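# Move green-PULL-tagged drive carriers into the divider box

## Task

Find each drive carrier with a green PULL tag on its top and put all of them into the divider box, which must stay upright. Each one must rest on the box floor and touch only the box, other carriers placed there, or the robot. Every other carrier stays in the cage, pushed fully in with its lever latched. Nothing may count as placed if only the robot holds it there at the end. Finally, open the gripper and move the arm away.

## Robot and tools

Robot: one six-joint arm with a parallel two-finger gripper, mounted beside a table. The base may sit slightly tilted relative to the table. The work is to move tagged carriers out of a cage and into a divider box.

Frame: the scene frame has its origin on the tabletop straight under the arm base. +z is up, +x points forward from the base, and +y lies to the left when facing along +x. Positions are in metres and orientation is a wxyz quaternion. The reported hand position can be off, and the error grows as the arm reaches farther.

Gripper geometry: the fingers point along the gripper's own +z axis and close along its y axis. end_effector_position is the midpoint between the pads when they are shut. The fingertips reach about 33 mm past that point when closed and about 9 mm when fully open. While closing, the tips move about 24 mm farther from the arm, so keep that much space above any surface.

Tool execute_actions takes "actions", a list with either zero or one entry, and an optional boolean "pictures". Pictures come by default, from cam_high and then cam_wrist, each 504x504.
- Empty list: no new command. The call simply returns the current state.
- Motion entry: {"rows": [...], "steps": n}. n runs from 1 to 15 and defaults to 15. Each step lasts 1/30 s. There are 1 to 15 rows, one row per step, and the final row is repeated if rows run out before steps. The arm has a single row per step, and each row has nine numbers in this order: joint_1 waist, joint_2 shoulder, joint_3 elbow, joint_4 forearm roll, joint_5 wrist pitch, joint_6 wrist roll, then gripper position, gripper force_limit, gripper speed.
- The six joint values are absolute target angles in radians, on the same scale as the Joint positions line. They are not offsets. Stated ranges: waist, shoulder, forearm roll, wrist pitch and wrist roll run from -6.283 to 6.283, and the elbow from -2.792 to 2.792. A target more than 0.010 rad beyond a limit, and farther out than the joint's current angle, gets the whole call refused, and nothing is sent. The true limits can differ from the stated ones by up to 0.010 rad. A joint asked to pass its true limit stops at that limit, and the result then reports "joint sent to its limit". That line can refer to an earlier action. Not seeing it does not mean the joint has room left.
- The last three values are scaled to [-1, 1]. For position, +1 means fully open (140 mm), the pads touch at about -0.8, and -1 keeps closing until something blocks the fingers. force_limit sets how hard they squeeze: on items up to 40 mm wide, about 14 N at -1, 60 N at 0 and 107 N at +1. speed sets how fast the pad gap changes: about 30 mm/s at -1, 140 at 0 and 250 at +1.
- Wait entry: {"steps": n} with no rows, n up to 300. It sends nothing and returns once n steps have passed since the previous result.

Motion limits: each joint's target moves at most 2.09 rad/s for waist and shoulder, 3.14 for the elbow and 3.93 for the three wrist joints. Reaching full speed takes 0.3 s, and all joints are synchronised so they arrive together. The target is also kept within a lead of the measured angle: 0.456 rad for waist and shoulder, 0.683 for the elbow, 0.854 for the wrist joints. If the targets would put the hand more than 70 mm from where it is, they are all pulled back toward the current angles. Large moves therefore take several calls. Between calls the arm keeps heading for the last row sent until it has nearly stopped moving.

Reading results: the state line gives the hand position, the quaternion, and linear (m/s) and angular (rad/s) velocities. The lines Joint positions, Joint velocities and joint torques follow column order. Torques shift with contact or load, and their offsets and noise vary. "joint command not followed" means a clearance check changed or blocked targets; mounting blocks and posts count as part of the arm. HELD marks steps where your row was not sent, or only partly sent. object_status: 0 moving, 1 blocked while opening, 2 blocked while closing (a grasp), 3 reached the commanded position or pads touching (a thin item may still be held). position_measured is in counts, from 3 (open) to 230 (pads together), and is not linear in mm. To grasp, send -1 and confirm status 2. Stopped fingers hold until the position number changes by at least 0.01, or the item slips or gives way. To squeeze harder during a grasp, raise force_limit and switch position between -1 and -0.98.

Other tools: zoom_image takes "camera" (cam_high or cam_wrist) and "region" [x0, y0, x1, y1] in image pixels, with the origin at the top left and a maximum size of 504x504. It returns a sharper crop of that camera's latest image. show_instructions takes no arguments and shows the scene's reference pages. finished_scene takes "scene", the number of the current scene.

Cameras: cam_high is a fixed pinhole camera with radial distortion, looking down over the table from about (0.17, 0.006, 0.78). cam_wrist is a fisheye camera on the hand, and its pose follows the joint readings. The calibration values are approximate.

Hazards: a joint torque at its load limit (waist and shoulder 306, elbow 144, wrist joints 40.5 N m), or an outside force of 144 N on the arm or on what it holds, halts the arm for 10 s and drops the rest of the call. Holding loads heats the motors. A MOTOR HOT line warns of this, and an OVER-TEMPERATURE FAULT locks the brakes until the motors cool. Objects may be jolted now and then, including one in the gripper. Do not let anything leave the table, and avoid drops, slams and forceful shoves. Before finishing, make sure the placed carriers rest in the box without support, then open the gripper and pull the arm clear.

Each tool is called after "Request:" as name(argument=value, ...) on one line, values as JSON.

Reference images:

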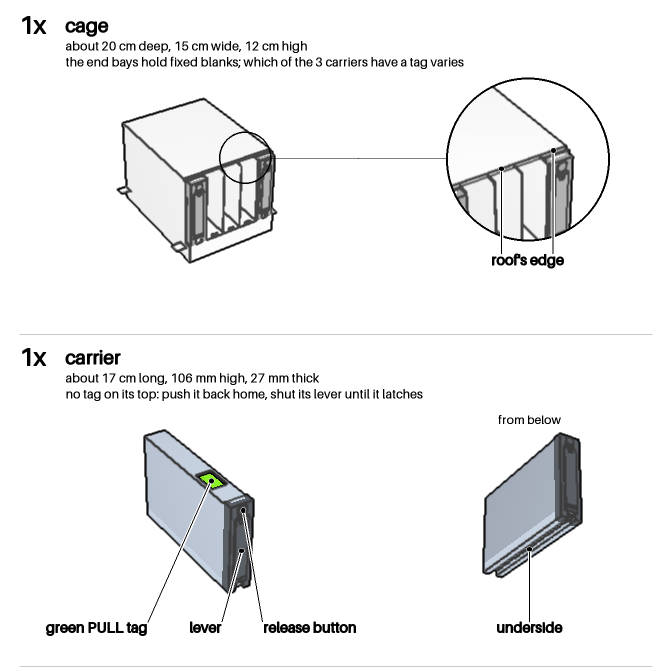

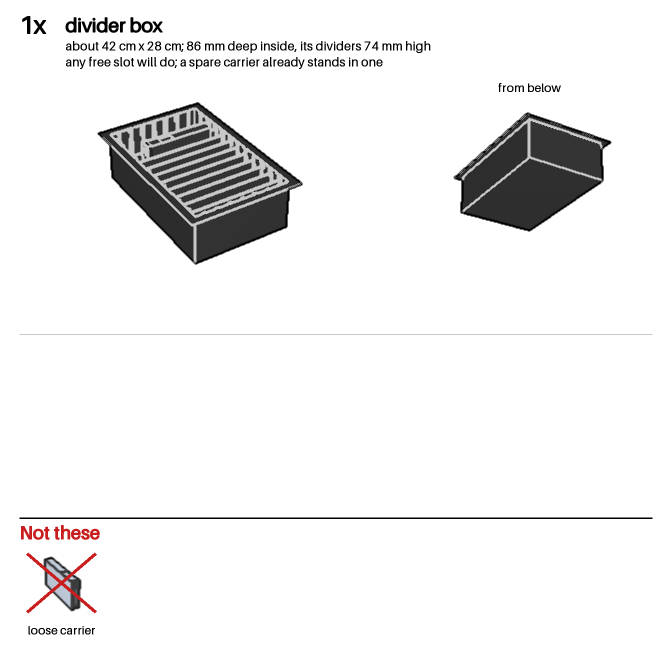

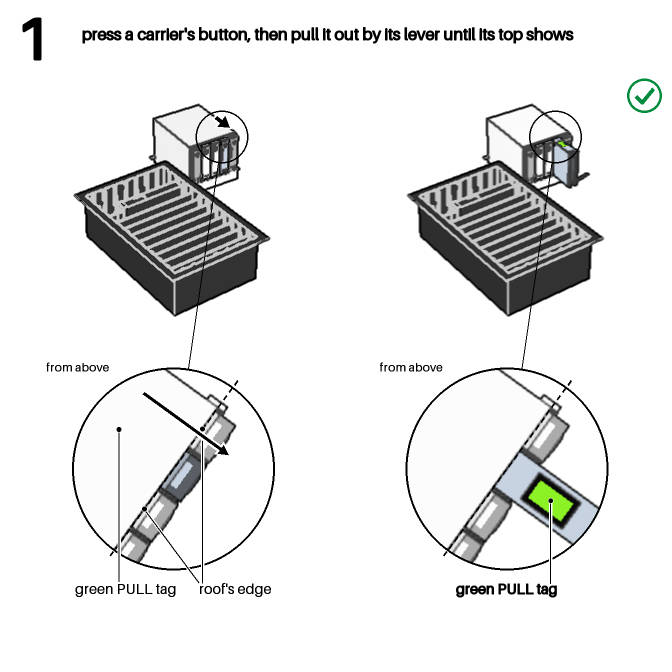

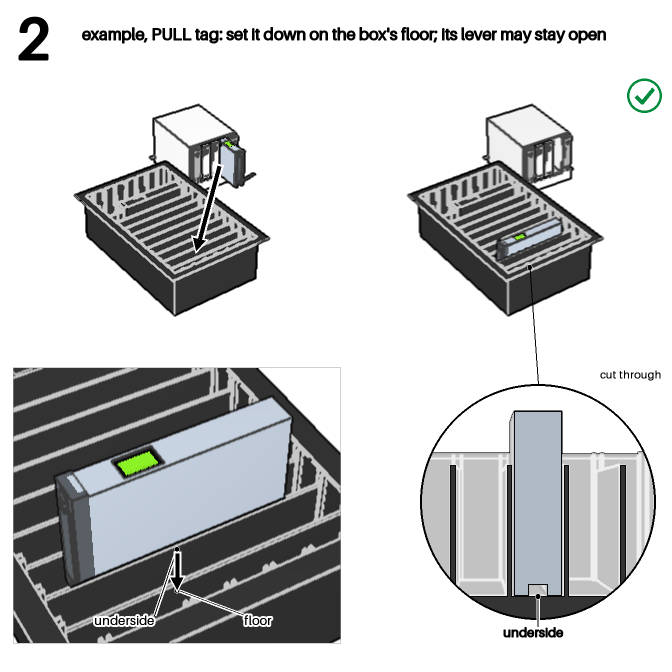

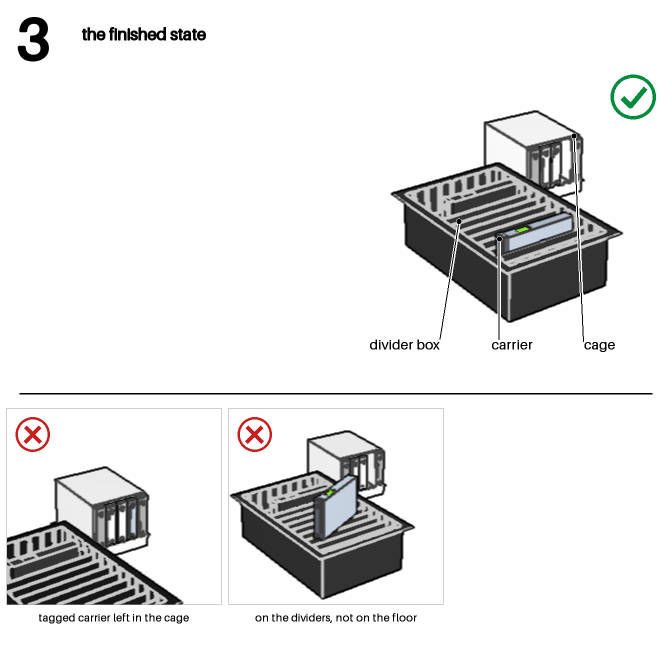

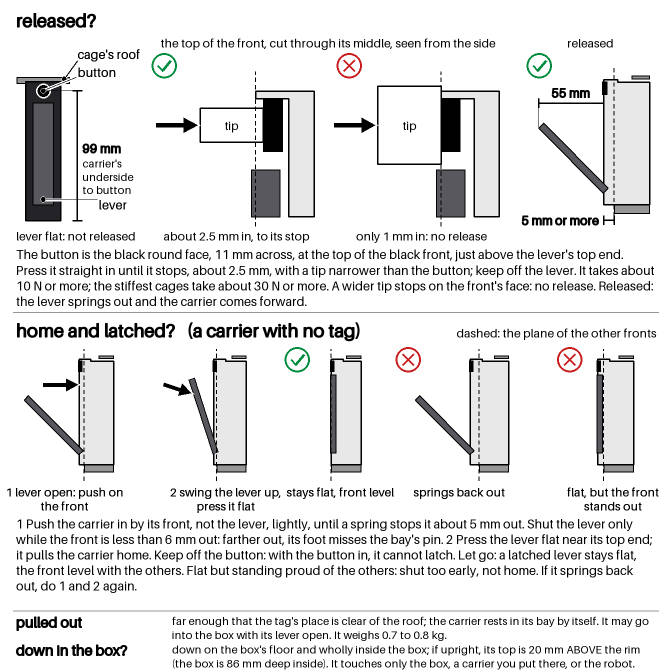

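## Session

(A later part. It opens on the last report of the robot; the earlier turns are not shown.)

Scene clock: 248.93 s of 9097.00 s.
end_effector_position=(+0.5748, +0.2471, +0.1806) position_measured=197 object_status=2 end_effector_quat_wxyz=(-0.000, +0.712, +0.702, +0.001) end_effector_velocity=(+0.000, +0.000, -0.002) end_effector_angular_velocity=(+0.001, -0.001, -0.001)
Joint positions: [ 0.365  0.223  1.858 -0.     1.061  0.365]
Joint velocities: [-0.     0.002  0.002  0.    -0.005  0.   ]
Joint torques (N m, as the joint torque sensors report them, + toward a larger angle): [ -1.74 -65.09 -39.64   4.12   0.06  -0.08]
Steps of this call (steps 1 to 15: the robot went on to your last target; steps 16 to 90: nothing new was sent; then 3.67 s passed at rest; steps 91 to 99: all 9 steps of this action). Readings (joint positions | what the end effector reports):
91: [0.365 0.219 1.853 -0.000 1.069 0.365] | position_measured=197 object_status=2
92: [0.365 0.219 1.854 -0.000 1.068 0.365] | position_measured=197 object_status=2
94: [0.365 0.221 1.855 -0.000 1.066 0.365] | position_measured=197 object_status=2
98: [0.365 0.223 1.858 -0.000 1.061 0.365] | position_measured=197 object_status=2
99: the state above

Request:
execute_actions(actions=[{"rows": [[0.36515,0.22544,1.86110,0,1.05505,0.3650,-0.98,1,-0.5],[0.36515,0.22865,1.86488,0,1.04806,0.3650,-0.98,1,-0.5],[0.36515,0.23272,1.86955,0,1.03932,0.3650,-0.98,1,-0.5],[0.36515,0.23770,1.87507,0,1.02882,0.3650,-0.98,1,-0.5],[0.36515,0.24278,1.88050,0,1.01831,0.3650,-0.98,1,-0.5],[0.36515,0.24795,1.88583,0,1.00781,0.3650,-0.98,1,-0.5],[0.36515,0.25322,1.89108,0,0.99729,0.3650,-0.98,1,-0.5],[0.36515,0.25858,1.89623,0,0.98678,0.3650,-0.98,1,-0.5],[0.36515,0.26312,1.90046,0,0.97801,0.3650,-0.98,1,-0.5],[0.36515,0.26681,1.90379,0,0.97099,0.3650,-0.98,1,-0.5],[0.36515,0.26960,1.90627,0,0.96572,0.3650,-0.98,1,-0.5]], "steps": 15}])

Scene clock: 251.43 s of 9097.00 s.
end_effector_position=(+0.5748, +0.2472, +0.1290) position_measured=197 object_status=2 end_effector_quat_wxyz=(-0.001, +0.712, +0.702, +0.001) end_effector_velocity=(+0.003, +0.001, -0.007) end_effector_angular_velocity=(+0.002, -0.007, +0.001)
Joint positions: [0.365 0.269 1.906 0.    0.967 0.365]
Joint velocities: [ 0.     0.008  0.006 -0.001 -0.021 -0.   ]
Joint torques (N m, as the joint torque sensors report them, + toward a larger angle): [ -2.11 -63.18 -37.49   3.78  -0.02  -0.18]
Steps of this call (steps 1 to 15: the robot went on to your last target; steps 16 to 60: nothing new was sent; steps 61 to 75: all 15 steps of this action). Readings (joint positions | what the end effector reports):
61: [0.365 0.223 1.858 0.000 1.060 0.365] | position_measured=197 object_status=2
62: [0.365 0.224 1.859 0.000 1.058 0.365] | position_measured=197 object_status=2
64: [0.365 0.228 1.865 0.000 1.049 0.365] | position_measured=197 object_status=2
68: [0.365 0.246 1.883 0.000 1.012 0.365] | position_measured=197 object_status=2
75: the state above
camera_calibration (this result's frames):
cam_wrist: T_world_to_cam=[[0.966639, -0.256103, -0.00438835, -0.489349], [-0.245851, -0.932476, 0.264663, 0.348878], [-0.0718732, -0.254755, -0.964331, 0.404463], [0, 0, 0, 1]] pos_world=[0.587866, 0.303035, 0.295553]

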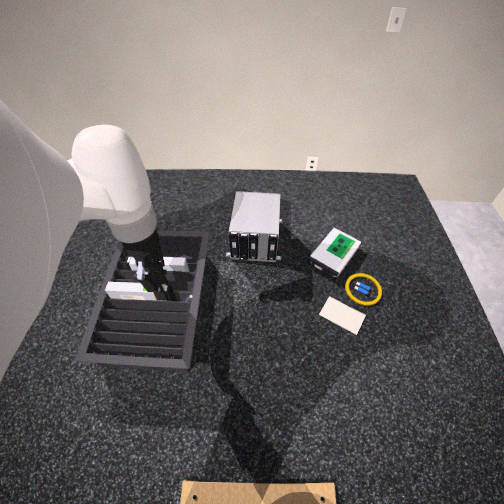

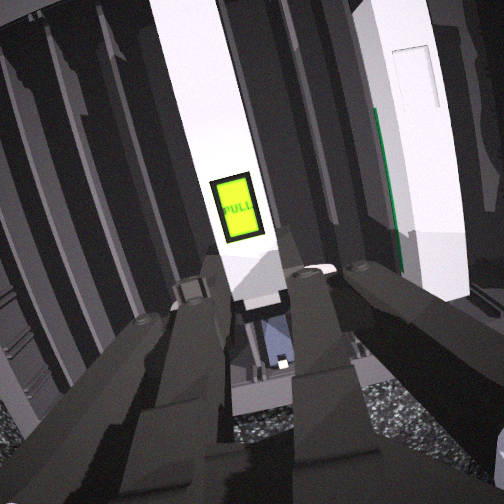

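Request:
execute_actions(actions=[{"rows": [[0.36515,0.27147,1.90790,0,0.96222,0.3650,-0.98,1,-0.5],[0.36515,0.27336,1.90953,0,0.95870,0.3650,-0.98,1,-0.5],[0.36515,0.27525,1.91115,0,0.95519,0.3650,-0.98,1,-0.5],[0.36515,0.27716,1.91276,0,0.95167,0.3650,-0.98,1,-0.5],[0.36515,0.27860,1.91396,0,0.94903,0.3650,-0.98,1,-0.5],[0.36515,0.28004,1.91515,0,0.94640,0.3650,-0.98,1,-0.5]], "steps": 11}], pictures=false)

Scene clock: 253.30 s of 9097.00 s.
end_effector_position=(+0.5752, +0.2473, +0.1189) position_measured=197 object_status=2 end_effector_quat_wxyz=(-0.000, +0.712, +0.702, +0.001) end_effector_velocity=(-0.000, +0.002, -0.002) end_effector_angular_velocity=(+0.002, -0.002, +0.002)
Joint positions: [ 0.365  0.279  1.914 -0.     0.947  0.365]
Joint velocities: [ 0.002  0.002  0.002  0.001 -0.007 -0.001]
Joint torques (N m, as the joint torque sensors report them, + toward a larger angle): [-9.62 -4.18 -3.31 -0.02 -9.34 -0.33]
Steps of this call (steps 1 to 15: the robot went on to your last target; steps 16 to 45: nothing new was sent; steps 46 to 56: all 11 steps of this action). Readings (joint positions | what the end effector reports):
46: [0.365 0.270 1.906 -0.000 0.966 0.365] | position_measured=197 object_status=2
47: [0.365 0.270 1.907 -0.000 0.964 0.365] | position_measured=197 object_status=2
49: [0.365 0.273 1.909 -0.000 0.959 0.365] | position_measured=197 object_status=2
53: [0.365 0.279 1.914 -0.000 0.948 0.365] | position_measured=197 object_status=2
56: the state above

Contact; back off and release.

Request:
execute_actions(actions=[{"rows": [[0.36515,0.27780,1.91330,0,0.95049,0.3650,-0.38,1,0]], "steps": 12}])

Scene clock: 263.57 s of 9097.00 s.
end_effector_position=(+0.5751, +0.2474, +0.1195) position_measured=197 object_status=2 end_effector_quat_wxyz=(-0.000, +0.712, +0.702, +0.001) end_effector_velocity=(+0.000, -0.000, +0.000) end_effector_angular_velocity=(-0.000, -0.001, +0.000)
Joint positions: [0.365 0.279 1.914 0.    0.948 0.365]
Joint velocities: [-0. -0. -0. -0.  0. -0.]
Joint torques (N m, as the joint torque sensors report them, + toward a larger angle): [ -7.16 -41.02 -22.38   1.67  -2.47  -0.16]
FORCE FAULT: contact force on the arm reached its limit, and the arm stopped for 10 seconds. The contact can be on any part of the arm, not only on its tool. The arm's remaining commands of this call were not run. The arm holds still and accepts commands again. Move the arm away from the contact; if what it grips holds it there, let go first. Pushing or pulling that hard again can fault the arm again.
The stop began at step 8 of this call (marked STOPPED below). From that step on the arm followed nothing that you had sent. 12 steps, steps kept back included, did not run and will not run. Nothing is kept back now, and the robot has no last target.
Steps of this call (steps 1 to 7: the robot went on to your last target; steps 8 to 308: the stop). Readings (joint positions | what the end effector reports):
1: [0.365 0.279 1.914 -0.000 0.947 0.365] | position_measured=197 object_status=2
2: [0.365 0.279 1.914 -0.000 0.947 0.365] | position_measured=197 object_status=2
4: [0.365 0.279 1.915 -0.000 0.947 0.365] | position_measured=197 object_status=2
8: [0.365 0.279 1.914 0.000 0.948 0.365] | position_measured=197 object_status=2 STOPPED
308: the state above
camera_calibration (this result's frames):
cam_wrist: T_world_to_cam=[[0.966597, -0.256274, -0.00367474, -0.489659], [-0.246254, -0.932587, 0.263894, 0.352039], [-0.0710561, -0.254174, -0.964545, 0.394736], [0, 0, 0, 1]] pos_world=[0.588042, 0.303152, 0.28604]

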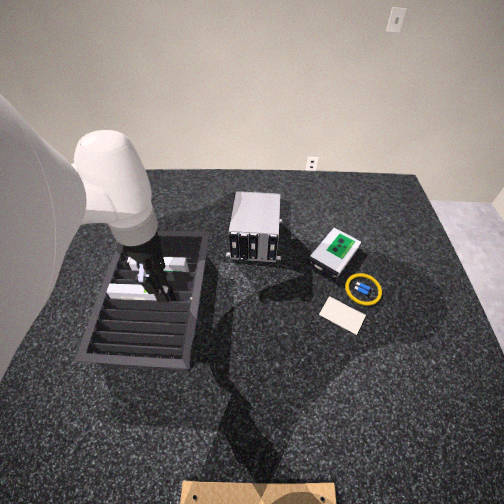

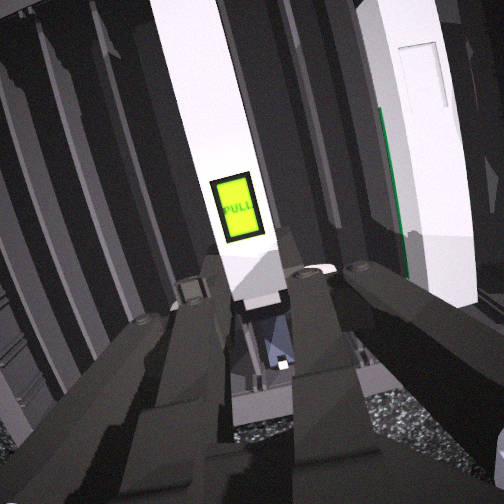

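Request:
execute_actions(actions=[{"rows": [[0.36515,0.27780,1.91330,0,0.95049,0.3650,-0.98,1,0],[0.36515,0.27780,1.91330,0,0.95049,0.3650,-0.98,1,0],[0.36515,0.27780,1.91330,0,0.95049,0.3650,-0.38,1,0],[0.36515,0.27780,1.91330,0,0.95049,0.3650,-0.38,1,0],[0.36515,0.27780,1.91330,0,0.95049,0.3650,-0.38,1,0],[0.36515,0.27780,1.91330,0,0.95049,0.3650,-0.38,1,0],[0.36515,0.27780,1.91330,0,0.95049,0.3650,-0.38,1,0],[0.36515,0.27525,1.91115,0,0.95519,0.3650,-0.38,1,0],[0.36515,0.26960,1.90627,0,0.96572,0.3650,-0.38,1,0],[0.36515,0.26312,1.90046,0,0.97801,0.3650,-0.38,1,0],[0.36515,0.25586,1.89360,0,0.99213,0.3650,-0.38,1,0],[0.36515,0.24795,1.88583,0,1.00781,0.3650,-0.38,1,0],[0.36515,0.24020,1.87780,0,1.02359,0.3650,-0.38,1,0],[0.36515,0.23272,1.86955,0,1.03932,0.3650,-0.38,1,0],[0.36515,0.22865,1.86488,0,1.04806,0.3650,-0.38,1,0]], "steps": 15}], pictures=false)

Request:
execute_actions(actions=[{"steps": 8}])

Request:
zoom_image(camera="cam_high", region=[80, 220, 300, 340])

Scene clock: 271.43 s of 9097.00 s.
end_effector_position=(+0.5750, +0.2472, +0.1553) position_measured=177 object_status=0 end_effector_quat_wxyz=(-0.000, +0.712, +0.702, +0.001) end_effector_velocity=(+0.002, -0.001, +0.239) end_effector_angular_velocity=(+0.002, -0.004, -0.001)
Joint positions: [ 0.365  0.245  1.882 -0.     1.015  0.365]
Joint velocities: [-0.001 -0.214 -0.222  0.     0.431 -0.001]
Joint torques (N m, as the joint torque sensors report them, + toward a larger angle): [ -1.25 -62.61 -34.94   3.7   -0.34  -0.14]
Steps of this call (steps 1 to 90: nothing new was sent; then 4.37 s passed at rest; steps 91 to 105: all 15 steps of this action). Readings (joint positions | what the end effector reports):
91: [0.365 0.279 1.914 0.000 0.948 0.365] | position_measured=197 object_status=2
92: [0.365 0.278 1.914 0.000 0.949 0.365] | position_measured=197 object_status=2
94: [0.365 0.278 1.914 0.000 0.950 0.365] | position_measured=197 object_status=0
98: [0.365 0.278 1.913 0.000 0.951 0.365] | position_measured=177 object_status=0
105: the state above

Scene clock: 271.70 s of 9097.00 s.
end_effector_position=(+0.5748, +0.2471, +0.1736) position_measured=177 object_status=3 end_effector_quat_wxyz=(-0.000, +0.712, +0.702, +0.001) end_effector_velocity=(+0.000, +0.000, +0.001) end_effector_angular_velocity=(+0.000, -0.001, +0.000)
Joint positions: [ 0.365  0.229  1.865 -0.     1.048  0.365]
Joint velocities: [-0.    -0.001 -0.002 -0.     0.002 -0.   ]
Joint torques (N m, as the joint torque sensors report them, + toward a larger angle): [ -1.33 -57.09 -35.92   3.79  -0.14  -0.17]
Steps of this call (steps 1 to 8: the robot went on to your last target). Readings (joint positions | what the end effector reports):
1: [0.365 0.238 1.875 -0.000 1.029 0.365] | position_measured=177 object_status=3
2: [0.365 0.233 1.869 -0.000 1.039 0.365] | position_measured=177 object_status=3
4: [0.365 0.229 1.866 -0.000 1.046 0.365] | position_measured=177 object_status=3
8: the state above
camera_calibration (this result's frames):
cam_wrist: T_world_to_cam=[[0.966655, -0.256044, -0.00435081, -0.489185], [-0.245796, -0.932465, 0.264751, 0.336921], [-0.0718448, -0.254853, -0.964307, 0.447408], [0, 0, 0, 1]] pos_world=[0.587831, 0.302938, 0.340111]

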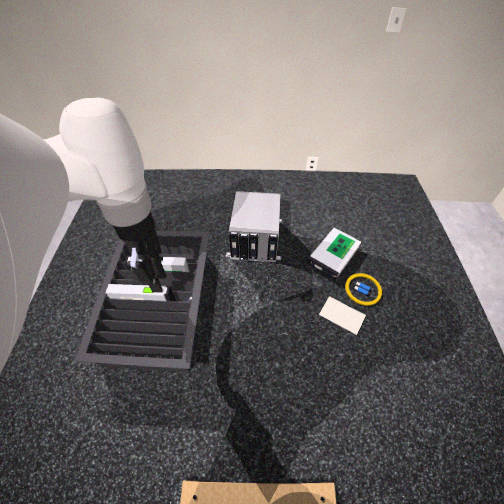

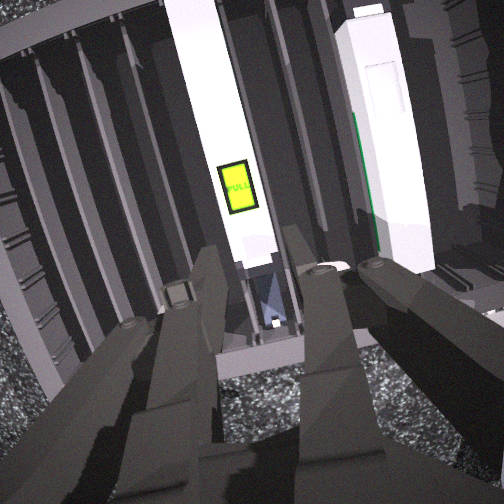

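Region (80, 220, 300, 340) of cam_high's 504x504 image, scaled by 2.291, with more detail than that image has; it fills the top 275 rows of this view, and the rest is white.

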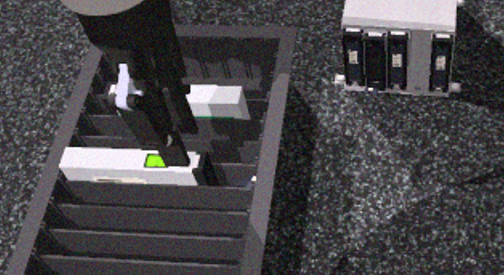

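Request:
execute_actions(actions=[])

Scene clock: 278.33 s of 9097.00 s.
end_effector_position=(+0.5748, +0.2471, +0.1737) position_measured=177 object_status=3 end_effector_quat_wxyz=(-0.000, +0.712, +0.702, +0.001) end_effector_velocity=(-0.001, -0.001, -0.001) end_effector_angular_velocity=(-0.000, +0.001, -0.000)
Joint positions: [0.365 0.229 1.865 0.    1.048 0.365]
Joint velocities: [-0.     0.     0.001  0.    -0.    -0.   ]
Joint torques (N m, as the joint torque sensors report them, + toward a larger angle): [ -1.41 -57.73 -35.2    3.72   0.09  -0.05]
Steps of this call (steps 1 to 30: the robot went on to your last target; steps 31 to 90: nothing new was sent; then 3.63 s passed at rest). Readings (joint positions | what the end effector reports):
1: [0.365 0.229 1.865 -0.000 1.048 0.365] | position_measured=177 object_status=3
2: [0.365 0.229 1.865 -0.000 1.048 0.365] | position_measured=177 object_status=3
4: [0.365 0.229 1.865 -0.000 1.048 0.365] | position_measured=177 object_status=3
8: [0.365 0.229 1.865 -0.000 1.048 0.365] | position_measured=177 object_status=3
90: the state above
The arm was judged still, so your last target was given up. Only a new action makes it travel on or press farther. Fingers that are still opening or closing keep moving.
camera_calibration (this result's frames):
cam_wrist: T_world_to_cam=[[0.96665, -0.256066, -0.00425436, -0.48922], [-0.24585, -0.932483, 0.264639, 0.336975], [-0.0717321, -0.254767, -0.964338, 0.447467], [0, 0, 0, 1]] pos_world=[0.587848, 0.30295, 0.340251]

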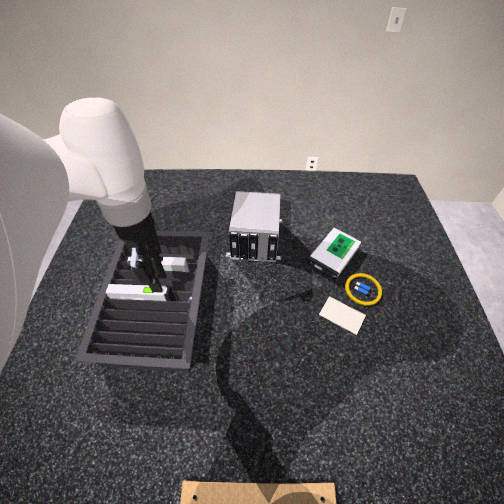

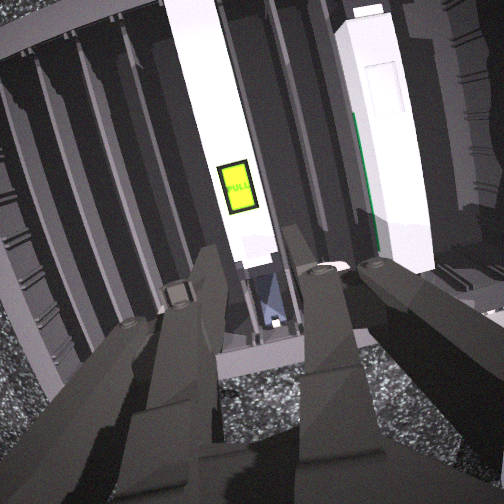

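Request:
execute_actions(actions=[{"rows": [[0.027,0.15,2.0,0,0.6,0.785,-1,0,0]], "steps": 15}], pictures=false)

Request:
execute_actions(actions=[{"rows": [[0.027,0.0609,2.3044,0,0.0782,0.785,-1,0,0]], "steps": 15}], pictures=false)

Request:
execute_actions(actions=[{"steps": 12}])

Scene clock: 291.70 s of 9097.00 s.
end_effector_position=(+0.6741, +0.0809, +0.1766) position_measured=233 object_status=3 end_effector_quat_wxyz=(+0.062, +0.883, +0.440, +0.151) end_effector_velocity=(+0.159, -0.423, +0.042) end_effector_angular_velocity=(+0.302, -0.712, -1.386)
Joint positions: [0.083 0.163 1.977 0.    0.674 0.716]
Joint velocities: [-0.638 -0.148  0.256 -0.001 -0.841  0.789]
Joint torques (N m, as the joint torque sensors report them, + toward a larger angle): [  1.18 -52.65 -35.08   3.6   -0.96   0.29]
Steps of this call (steps 1 to 90: nothing new was sent; then 9.87 s passed at rest; steps 91 to 105: all 15 steps of this action). Readings (joint positions | what the end effector reports):
91: [0.365 0.229 1.865 0.000 1.048 0.365] | position_measured=177 object_status=0
92: [0.362 0.228 1.866 0.000 1.043 0.370] | position_measured=180 object_status=0
94: [0.332 0.221 1.877 0.000 1.004 0.407] | position_measured=195 object_status=0
98: [0.237 0.199 1.915 0.000 0.878 0.524] | position_measured=225 object_status=0
105: the state above

Scene clock: 292.20 s of 9097.00 s.
end_effector_position=(+0.6427, +0.0427, +0.1465) position_measured=233 object_status=3 end_effector_quat_wxyz=(+0.128, +0.866, +0.365, +0.317) end_effector_velocity=(+0.001, -0.000, +0.001) end_effector_angular_velocity=(+0.001, -0.003, -0.001)
Joint positions: [ 0.027  0.061  2.304 -0.     0.078  0.785]
Joint velocities: [-0.     0.    -0.     0.    -0.003  0.001]
Joint torques (N m, as the joint torque sensors report them, + toward a larger angle): [ -0.83 -35.7  -31.2    3.05  -1.67  -0.13]
Steps of this call (steps 1 to 15: all 15 steps of this action). Readings (joint positions | what the end effector reports):
1: [0.063 0.158 1.986 0.000 0.647 0.741] | position_measured=233 object_status=3
2: [0.047 0.153 1.996 0.000 0.615 0.760] | position_measured=233 object_status=3
4: [0.035 0.135 2.041 0.000 0.512 0.773] | position_measured=233 object_status=3
8: [0.029 0.083 2.218 -0.000 0.208 0.783] | position_measured=233 object_status=3
15: the state above

Scene clock: 292.60 s of 9097.00 s.
end_effector_position=(+0.6426, +0.0427, +0.1464) position_measured=233 object_status=3 end_effector_quat_wxyz=(+0.128, +0.866, +0.365, +0.317) end_effector_velocity=(+0.000, -0.001, +0.000) end_effector_angular_velocity=(-0.000, -0.000, -0.001)
Joint positions: [ 0.027  0.061  2.304 -0.     0.078  0.785]
Joint velocities: [-0.001 -0.    -0.    -0.     0.    -0.   ]
Joint torques (N m, as the joint torque sensors report them, + toward a larger angle): [ -1.11 -35.52 -30.03   3.03  -1.6    0.12]
Steps of this call (steps 1 to 12: the robot went on to your last target). Readings (joint positions | what the end effector reports):
1: [0.027 0.061 2.304 -0.000 0.078 0.785] | position_measured=233 object_status=3
2: [0.027 0.061 2.304 -0.000 0.078 0.785] | position_measured=233 object_status=3
4: [0.027 0.061 2.304 -0.000 0.078 0.785] | position_measured=233 object_status=3
8: [0.027 0.061 2.304 -0.000 0.078 0.785] | position_measured=233 object_status=3
12: the state above
camera_calibration (this result's frames):
cam_wrist: T_world_to_cam=[[0.407961, -0.852663, 0.326393, -0.271147], [-0.797162, -0.50694, -0.327941, 0.593121], [0.445085, -0.126401, -0.886522, 0.0249305], [0, 0, 0, 1]] pos_world=[0.572335, 0.0726305, 0.305111]

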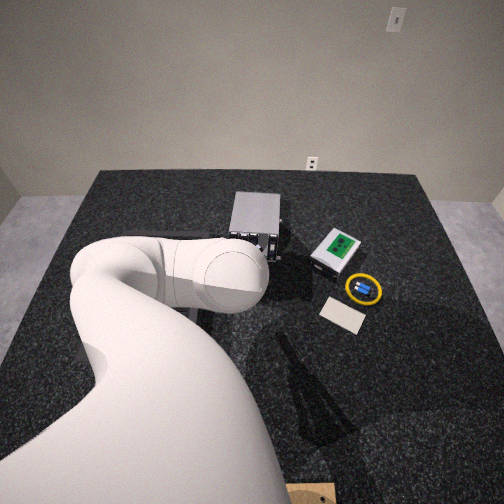

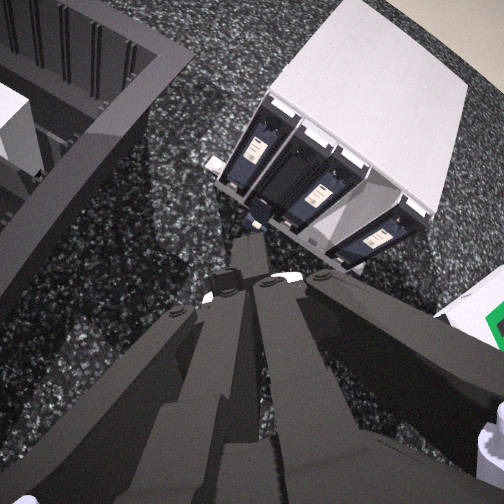

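Request:
zoom_image(camera="cam_wrist", region=[220, 80, 400, 260])

Region (220, 80, 400, 260) of cam_wrist's 504x504 image, scaled by 2.800, with more detail than that image has.

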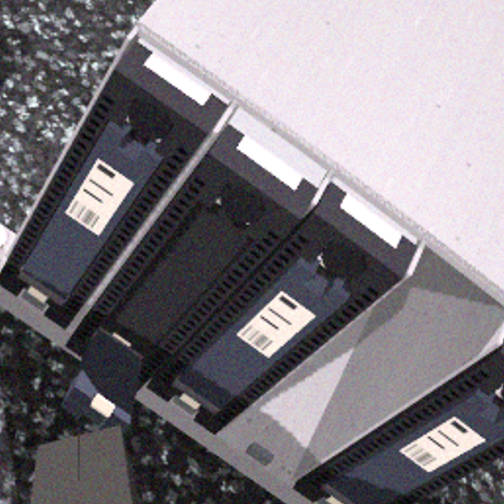

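Request:
execute_actions(actions=[{"rows": [[0.027,0.075,2.3106,0,0.058,0.785,-1,0,0],[0.027,0.095,2.3194,0,0.029,0.785,-1,0,0],[0.027,0.115,2.328,0,0.0,0.785,-1,0,0],[0.027,0.135,2.337,0,-0.028,0.785,-1,0,0],[0.027,0.155,2.3457,0,-0.057,0.785,-1,0,0],[0.027,0.17,2.3522,0,-0.0787,0.785,-1,0,0]], "steps": 15}], pictures=false)

Request:
execute_actions(actions=[{"rows": [[0.0268,0.172,2.3488,0,-0.0774,0.785,-1,0,0],[0.0266,0.174,2.3455,0,-0.076,0.785,-1,0,0],[0.0264,0.176,2.3421,0,-0.0747,0.785,-1,0,0],[0.0262,0.178,2.3387,0,-0.0733,0.785,-1,0,0],[0.026,0.180,2.3353,0,-0.072,0.785,-1,0,0],[0.0258,0.1822,2.332,0,-0.0706,0.785,-1,0,0],[0.0256,0.1842,2.3286,0,-0.0693,0.785,-1,0,0],[0.0254,0.1862,2.3252,0,-0.0679,0.785,-1,0,0],[0.0252,0.1882,2.3219,0,-0.0666,0.785,-1,0,0],[0.025,0.1902,2.3185,0,-0.0652,0.785,-1,0,0],[0.0248,0.1922,2.3151,0,-0.0639,0.785,-1,0,0],[0.0246,0.1943,2.3118,0,-0.0625,0.785,-1,0,0],[0.0244,0.1963,2.3084,0,-0.0612,0.785,-1,0,0],[0.0242,0.1983,2.305,0,-0.0598,0.785,-1,0,0],[0.024,0.2003,2.3017,0,-0.0585,0.785,-1,0,0]], "steps": 15}])

Scene clock: 302.93 s of 9097.00 s.
end_effector_position=(+0.6427, +0.0428, +0.0825) position_measured=233 object_status=3 end_effector_quat_wxyz=(+0.128, +0.866, +0.365, +0.317) end_effector_velocity=(+0.000, -0.001, -0.001) end_effector_angular_velocity=(-0.001, -0.000, -0.000)
Joint positions: [ 0.027  0.17   2.352  0.    -0.079  0.785]
Joint velocities: [-0.001  0.002 -0.    -0.    -0.002 -0.001]
Joint torques (N m, as the joint torque sensors report them, + toward a larger angle): [ -1.54 -40.83 -24.85   2.78  -1.77  -0.08]
Steps of this call (steps 1 to 15: the robot went on to your last target; steps 16 to 90: nothing new was sent; then 6.83 s passed at rest; steps 91 to 105: all 15 steps of this action). Readings (joint positions | what the end effector reports):
91: [0.027 0.061 2.304 0.000 0.078 0.785] | position_measured=233 object_status=3
92: [0.027 0.064 2.306 0.000 0.073 0.785] | position_measured=233 object_status=3
94: [0.027 0.084 2.315 0.000 0.044 0.785] | position_measured=233 object_status=3
98: [0.027 0.148 2.343 0.000 -0.046 0.785] | position_measured=233 object_status=3
105: the state above

Scene clock: 303.43 s of 9097.00 s.
end_effector_position=(+0.6661, +0.0414, +0.0850) position_measured=233 object_status=3 end_effector_quat_wxyz=(+0.129, +0.866, +0.364, +0.317) end_effector_velocity=(+0.055, -0.004, +0.007) end_effector_angular_velocity=(+0.000, -0.001, -0.007)
Joint positions: [ 0.024  0.196  2.309  0.    -0.062  0.785]
Joint velocities: [-0.007  0.06  -0.1    0.     0.04  -0.   ]
Joint torques (N m, as the joint torque sensors report them, + toward a larger angle): [  0.66 -42.91 -25.35   2.67  -1.23  -0.33]
Steps of this call (steps 1 to 15: all 15 steps of this action). Readings (joint positions | what the end effector reports):
1: [0.027 0.170 2.352 0.000 -0.079 0.785] | position_measured=233 object_status=3
2: [0.027 0.171 2.352 0.000 -0.079 0.785] | position_measured=233 object_status=3
4: [0.027 0.174 2.347 0.000 -0.076 0.785] | position_measured=233 object_status=3
8: [0.026 0.182 2.333 0.000 -0.071 0.785] | position_measured=233 object_status=3
15: the state above
camera_calibration (this result's frames):
cam_wrist: T_world_to_cam=[[0.405824, -0.853697, 0.326357, -0.260333], [-0.798473, -0.504914, -0.327876, 0.591883], [0.444689, -0.127527, -0.88656, -0.0398199], [0, 0, 0, 1]] pos_world=[0.595959, 0.071527, 0.243723]

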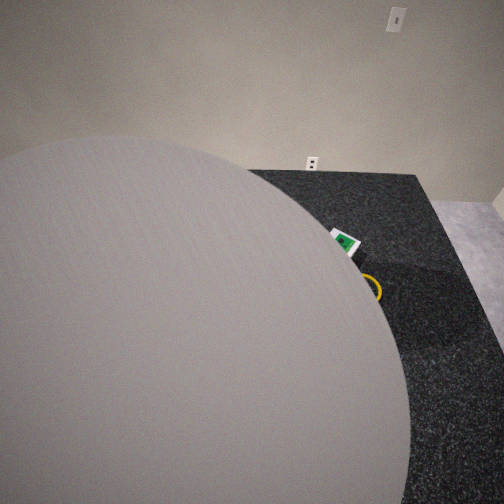

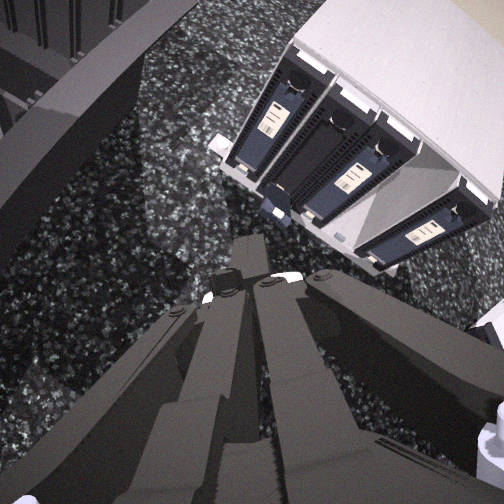

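Request:
execute_actions(actions=[{"rows": [[0.0238,0.2023,2.2983,0,-0.0572,0.785,-1,0,0],[0.0236,0.2044,2.295,0,-0.0558,0.785,-1,0,0],[0.0235,0.2064,2.2916,0,-0.0545,0.785,-1,0,0],[0.0233,0.2084,2.2882,0,-0.0531,0.785,-1,0,0],[0.0231,0.2104,2.2848,0,-0.0518,0.785,-1,0,0],[0.0229,0.2125,2.2815,0,-0.0504,0.785,-1,0,0],[0.0227,0.2145,2.2781,0,-0.0491,0.785,-1,0,0],[0.0226,0.2165,2.2747,0,-0.0477,0.785,-1,0,0],[0.0224,0.2185,2.2714,0,-0.0464,0.785,-1,0,0],[0.0222,0.2206,2.268,0,-0.045,0.785,-1,0,0],[0.022,0.2226,2.2646,0,-0.0437,0.785,-1,0,0],[0.0218,0.2246,2.2612,0,-0.0423,0.785,-1,0,0],[0.0217,0.2266,2.2579,0,-0.041,0.785,-1,0,0],[0.0215,0.2287,2.2545,0,-0.0396,0.785,-1,0,0],[0.0213,0.2307,2.2511,0,-0.0383,0.785,-1,0,0]], "steps": 15}])

Scene clock: 308.53 s of 9097.00 s.
end_effector_position=(+0.6937, +0.0398, +0.0879) position_measured=233 object_status=3 end_effector_quat_wxyz=(+0.129, +0.867, +0.363, +0.317) end_effector_velocity=(+0.055, -0.002, +0.006) end_effector_angular_velocity=(+0.000, -0.001, -0.004)
Joint positions: [ 0.022  0.226  2.259 -0.    -0.041  0.785]
Joint velocities: [-0.004  0.061 -0.101  0.     0.04   0.   ]
Joint torques (N m, as the joint torque sensors report them, + toward a larger angle): [  0.98 -49.27 -25.23   2.76  -2.46  -0.07]
Steps of this call (steps 1 to 15: the robot went on to your last target; steps 16 to 90: nothing new was sent; then 1.60 s passed at rest; steps 91 to 105: all 15 steps of this action). Readings (joint positions | what the end effector reports):
91: [0.024 0.200 2.302 -0.000 -0.058 0.785] | position_measured=233 object_status=3
92: [0.024 0.201 2.300 -0.000 -0.058 0.785] | position_measured=233 object_status=3
94: [0.024 0.204 2.295 -0.000 -0.056 0.785] | position_measured=233 object_status=3
98: [0.023 0.212 2.282 -0.000 -0.051 0.785] | position_measured=233 object_status=3
105: the state above
camera_calibration (this result's frames):
cam_wrist: T_world_to_cam=[[0.403511, -0.854783, 0.326381, -0.272179], [-0.799833, -0.502761, -0.327869, 0.61485], [0.444348, -0.128751, -0.886554, -0.049434], [0, 0, 0, 1]] pos_world=[0.623571, 0.0701039, 0.246598]

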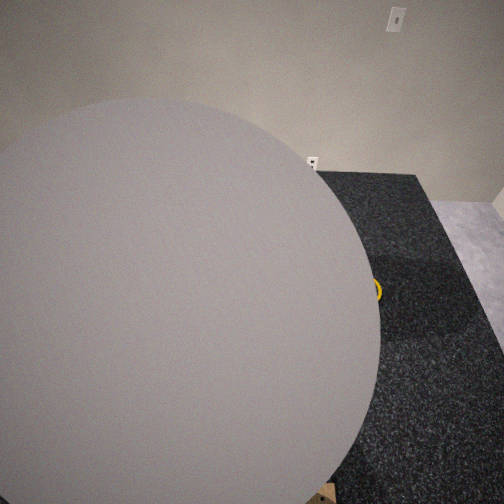

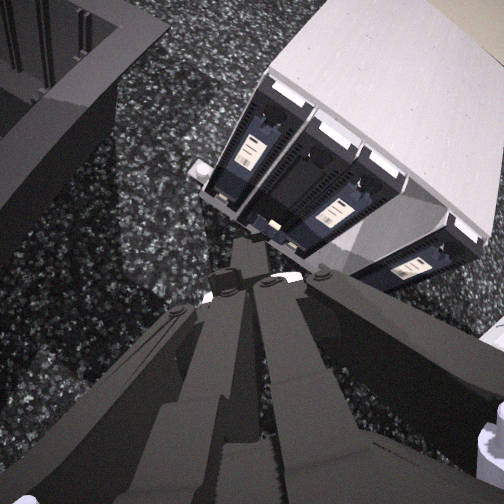

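Request:
execute_actions(actions=[{"rows": [[0.0212,0.2307,2.2484,0,-0.0356,0.785,-1,0,0],[0.0211,0.2307,2.2457,0,-0.0329,0.785,-1,0,0],[0.0209,0.2307,2.243,0,-0.0302,0.785,-1,0,0],[0.0208,0.2307,2.2403,0,-0.0275,0.785,-1,0,0],[0.0207,0.2307,2.2376,0,-0.0248,0.785,-1,0,0],[0.0205,0.2307,2.2349,0,-0.0221,0.785,-1,0,0],[0.0204,0.2307,2.2322,0,-0.0194,0.785,-1,0,0],[0.0203,0.2307,2.2295,0,-0.0167,0.785,-1,0,0],[0.0201,0.2307,2.2268,0,-0.014,0.785,-1,0,0],[0.02,0.2307,2.2241,0,-0.0113,0.785,-1,0,0],[0.0199,0.2307,2.2214,0,-0.0086,0.785,-1,0,0],[0.0197,0.2307,2.2187,0,-0.0059,0.785,-1,0,0],[0.0196,0.2307,2.216,0,-0.0032,0.785,-1,0,0],[0.0195,0.2307,2.2133,0,-0.0005,0.785,-1,0,0],[0.0194,0.2307,2.2106,0,0.0022,0.785,-1,0,0]], "steps": 15}], pictures=false)

Request:
execute_actions(actions=[{"steps": 6}])

Scene clock: 311.57 s of 9097.00 s.
end_effector_position=(+0.7129, +0.0384, +0.1004) position_measured=233 object_status=3 end_effector_quat_wxyz=(+0.129, +0.867, +0.362, +0.317) end_effector_velocity=(+0.034, -0.003, +0.028) end_effector_angular_velocity=(-0.000, -0.000, -0.004)
Joint positions: [ 0.02   0.231  2.217  0.    -0.004  0.785]
Joint velocities: [-0.004 -0.    -0.079  0.     0.079 -0.001]
Joint torques (N m, as the joint torque sensors report them, + toward a larger angle): [ -4.68 -50.91 -31.79   2.99  -3.03   0.02]
Steps of this call (steps 1 to 15: the robot went on to your last target; steps 16 to 76: nothing new was sent; steps 77 to 91: all 15 steps of this action). Readings (joint positions | what the end effector reports):
77: [0.021 0.231 2.251 -0.000 -0.038 0.785] | position_measured=233 object_status=3
78: [0.021 0.231 2.250 -0.000 -0.037 0.785] | position_measured=233 object_status=3
80: [0.021 0.231 2.246 0.000 -0.033 0.785] | position_measured=233 object_status=3
84: [0.021 0.231 2.236 0.000 -0.023 0.785] | position_measured=233 object_status=3
91: the state above

Scene clock: 311.77 s of 9097.00 s.
end_effector_position=(+0.7155, +0.0382, +0.1025) position_measured=233 object_status=3 end_effector_quat_wxyz=(+0.129, +0.867, +0.362, +0.317) end_effector_velocity=(+0.000, -0.001, -0.000) end_effector_angular_velocity=(+0.000, +0.001, -0.002)
Joint positions: [0.019 0.231 2.211 0.    0.002 0.785]
Joint velocities: [-0.002  0.    -0.001  0.     0.002  0.   ]
Joint torques (N m, as the joint torque sensors report them, + toward a larger angle): [ -1.18 -52.4  -31.92   2.92  -3.23  -0.09]
Steps of this call (steps 1 to 6: the robot went on to your last target). Readings (joint positions | what the end effector reports):
1: [0.020 0.231 2.214 0.000 -0.001 0.785] | position_measured=233 object_status=3
2: [0.019 0.231 2.212 0.000 0.001 0.785] | position_measured=233 object_status=3
4: [0.019 0.231 2.211 0.000 0.002 0.785] | position_measured=233 object_status=3
6: the state above
camera_calibration (this result's frames):
cam_wrist: T_world_to_cam=[[0.40149, -0.855747, 0.326347, -0.285548], [-0.80102, -0.500856, -0.327887, 0.637089], [0.444041, -0.129767, -0.88656, -0.0461145], [0, 0, 0, 1]] pos_world=[0.645443, 0.0687488, 0.261198]

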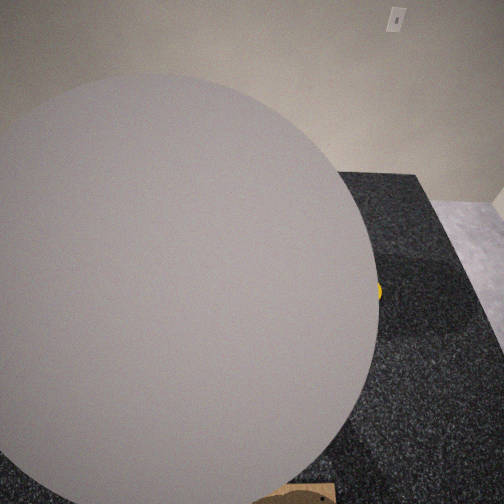

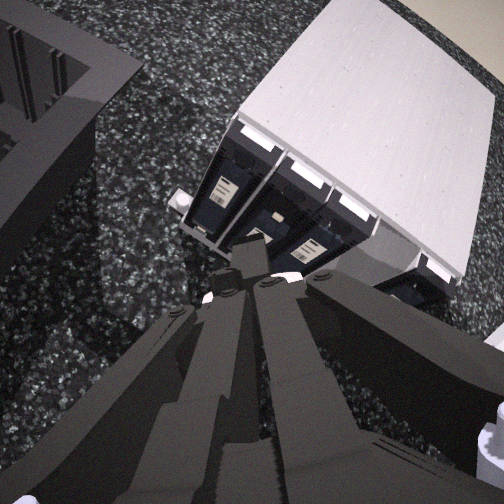

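Request:
execute_actions(actions=[{"rows": [[0.0193,0.2307,2.2089,0,0.0039,0.785,-1,0,0],[0.0192,0.2307,2.2072,0,0.0056,0.785,-1,0,0],[0.0191,0.2307,2.2055,0,0.0073,0.785,-1,0,0],[0.0191,0.2307,2.2038,0,0.009,0.785,-1,0,0],[0.019,0.2307,2.2021,0,0.0108,0.785,-1,0,0],[0.019,0.2307,2.2003,0,0.0126,0.785,-1,0,0],[0.0189,0.2316,2.1991,0,0.0129,0.785,-1,0,0],[0.0188,0.2325,2.1979,0,0.0132,0.785,-1,0,0],[0.0187,0.2334,2.1967,0,0.0134,0.785,-1,0,0],[0.0187,0.2343,2.1955,0,0.0137,0.785,-1,0,0],[0.0186,0.2352,2.1943,0,0.014,0.785,-1,0,0],[0.0185,0.2361,2.1932,0,0.0142,0.785,-1,0,0]], "steps": 15}])

Scene clock: 314.07 s of 9097.00 s.
end_effector_position=(+0.7238, +0.0376, +0.1062) position_measured=233 object_status=3 end_effector_quat_wxyz=(+0.130, +0.867, +0.361, +0.317) end_effector_velocity=(+0.004, -0.000, -0.001) end_effector_angular_velocity=(-0.001, +0.001, +0.001)
Joint positions: [0.019 0.236 2.194 0.    0.014 0.785]
Joint velocities: [-0.     0.006 -0.007 -0.001  0.002 -0.001]
Joint torques (N m, as the joint torque sensors report them, + toward a larger angle): [ -1.26 -55.99 -29.77   2.6   -2.65  -0.09]
Steps of this call (steps 1 to 15: the robot went on to your last target; steps 16 to 54: nothing new was sent; steps 55 to 69: all 15 steps of this action). Readings (joint positions | what the end effector reports):
55: [0.019 0.231 2.211 0.000 0.002 0.785] | position_measured=233 object_status=3
56: [0.019 0.231 2.210 0.000 0.003 0.785] | position_measured=233 object_status=3
58: [0.019 0.231 2.207 0.000 0.005 0.785] | position_measured=233 object_status=3
62: [0.019 0.231 2.201 0.000 0.012 0.785] | position_measured=233 object_status=3
69: the state above
camera_calibration (this result's frames):
cam_wrist: T_world_to_cam=[[0.400703, -0.856096, 0.3264, -0.290017], [-0.801419, -0.500158, -0.327977, 0.644902], [0.444031, -0.130162, -0.886507, -0.046568], [0, 0, 0, 1]] pos_world=[0.653725, 0.0682096, 0.264892]

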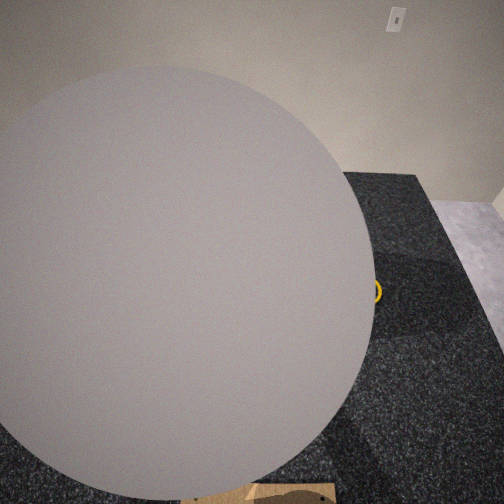

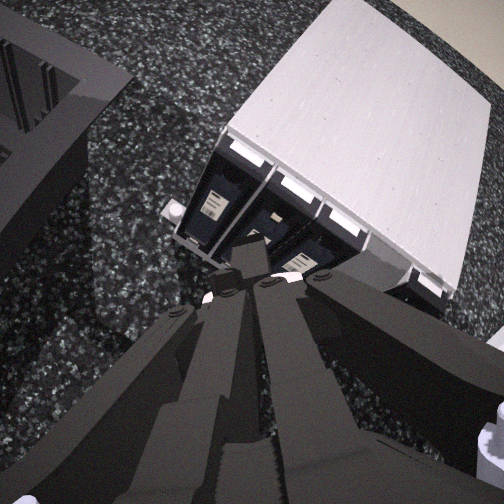

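Advance 3 mm more.

Request:
execute_actions(actions=[{"rows": [[0.0185,0.2366,2.1925,0,0.0144,0.785,-1,0,0],[0.0184,0.2371,2.1919,0,0.0145,0.785,-1,0,0],[0.0184,0.2376,2.1912,0,0.0147,0.785,-1,0,0],[0.0184,0.2381,2.1906,0,0.0148,0.785,-1,0,0],[0.0183,0.2386,2.1899,0,0.015,0.785,-1,0,0],[0.0183,0.2391,2.1892,0,0.0152,0.785,-1,0,0],[0.0182,0.2396,2.1885,0,0.0154,0.785,-1,0,0],[0.0182,0.2402,2.1878,0,0.0155,0.785,-1,0,0]], "steps": 12}], pictures=false)

Scene clock: 315.67 s of 9097.00 s.
end_effector_position=(+0.7269, +0.0374, +0.1061) position_measured=233 object_status=3 end_effector_quat_wxyz=(+0.130, +0.867, +0.361, +0.317) end_effector_velocity=(+0.002, -0.000, +0.000) end_effector_angular_velocity=(-0.000, -0.000, +0.000)
Joint positions: [ 0.018  0.24   2.188 -0.     0.015  0.785]
Joint velocities: [-0.     0.001 -0.003 -0.     0.001 -0.   ]
Joint torques (N m, as the joint torque sensors report them, + toward a larger angle): [ -1.7  -52.52 -32.48   2.82  -2.45  -0.04]
Steps of this call (steps 1 to 15: the robot went on to your last target; steps 16 to 36: nothing new was sent; steps 37 to 48: all 12 steps of this action). Readings (joint positions | what the end effector reports):
37: [0.018 0.236 2.193 -0.000 0.014 0.785] | position_measured=233 object_status=3
38: [0.018 0.236 2.193 -0.000 0.014 0.785] | position_measured=233 object_status=3
40: [0.018 0.237 2.192 -0.000 0.015 0.785] | position_measured=233 object_status=3
44: [0.018 0.239 2.189 -0.000 0.015 0.785] | position_measured=233 object_status=3
48: the state above

Request:
execute_actions(actions=[{"rows": [[0.0182,0.2406,2.1873,0,0.0156,0.785,-1,0,0],[0.0181,0.241,2.1867,0,0.0158,0.785,-1,0,0],[0.0181,0.2414,2.1862,0,0.0159,0.785,-1,0,0],[0.0181,0.2418,2.1856,0,0.0161,0.785,-1,0,0],[0.018,0.2422,2.1851,0,0.0162,0.785,-1,0,0],[0.018,0.2426,2.1846,0,0.0163,0.785,-1,0,0],[0.018,0.243,2.1841,0,0.0164,0.785,-1,0,0]], "steps": 12}])

Scene clock: 317.30 s of 9097.00 s.
end_effector_position=(+0.7290, +0.0373, +0.1059) position_measured=233 object_status=3 end_effector_quat_wxyz=(+0.130, +0.867, +0.361, +0.317) end_effector_velocity=(+0.000, -0.001, -0.000) end_effector_angular_velocity=(+0.000, +0.000, -0.001)
Joint positions: [ 0.018  0.243  2.184 -0.     0.016  0.785]
Joint velocities: [-0.001  0.    -0.     0.     0.     0.001]
Joint torques (N m, as the joint torque sensors report them, + toward a larger angle): [ -2.38 -51.33 -30.34   2.87  -2.52  -0.22]
Steps of this call (steps 1 to 15: the robot went on to your last target; steps 16 to 37: nothing new was sent; steps 38 to 49: all 12 steps of this action). Readings (joint positions | what the end effector reports):
38: [0.018 0.240 2.188 -0.000 0.016 0.785] | position_measured=233 object_status=3
39: [0.018 0.240 2.188 -0.000 0.016 0.785] | position_measured=233 object_status=3
41: [0.018 0.241 2.187 -0.000 0.016 0.785] | position_measured=233 object_status=3
45: [0.018 0.243 2.185 -0.000 0.016 0.785] | position_measured=233 object_status=3
49: the state above
camera_calibration (this result's frames):
cam_wrist: T_world_to_cam=[[0.4003, -0.856296, 0.326371, -0.292026], [-0.801704, -0.499755, -0.327896, 0.64902], [0.443881, -0.130396, -0.886547, -0.0490636], [0, 0, 0, 1]] pos_world=[0.658998, 0.0678926, 0.264622]

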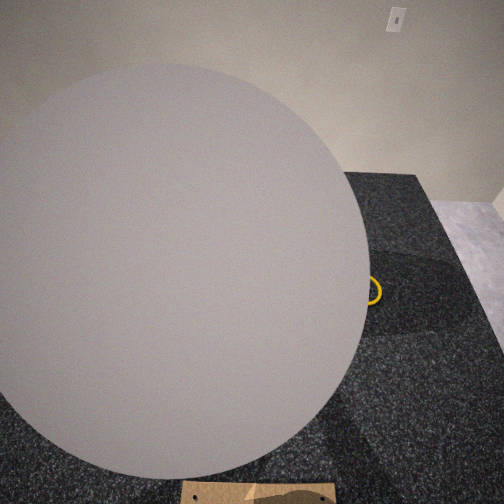

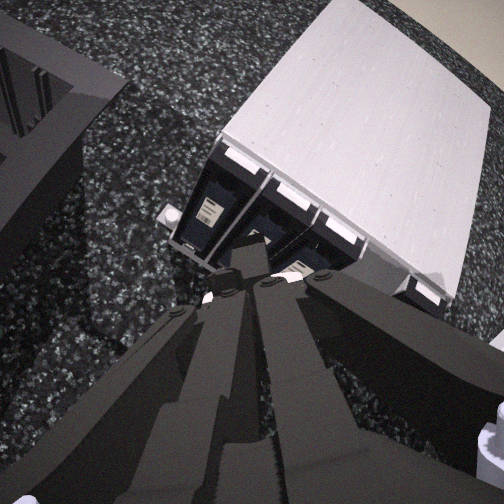

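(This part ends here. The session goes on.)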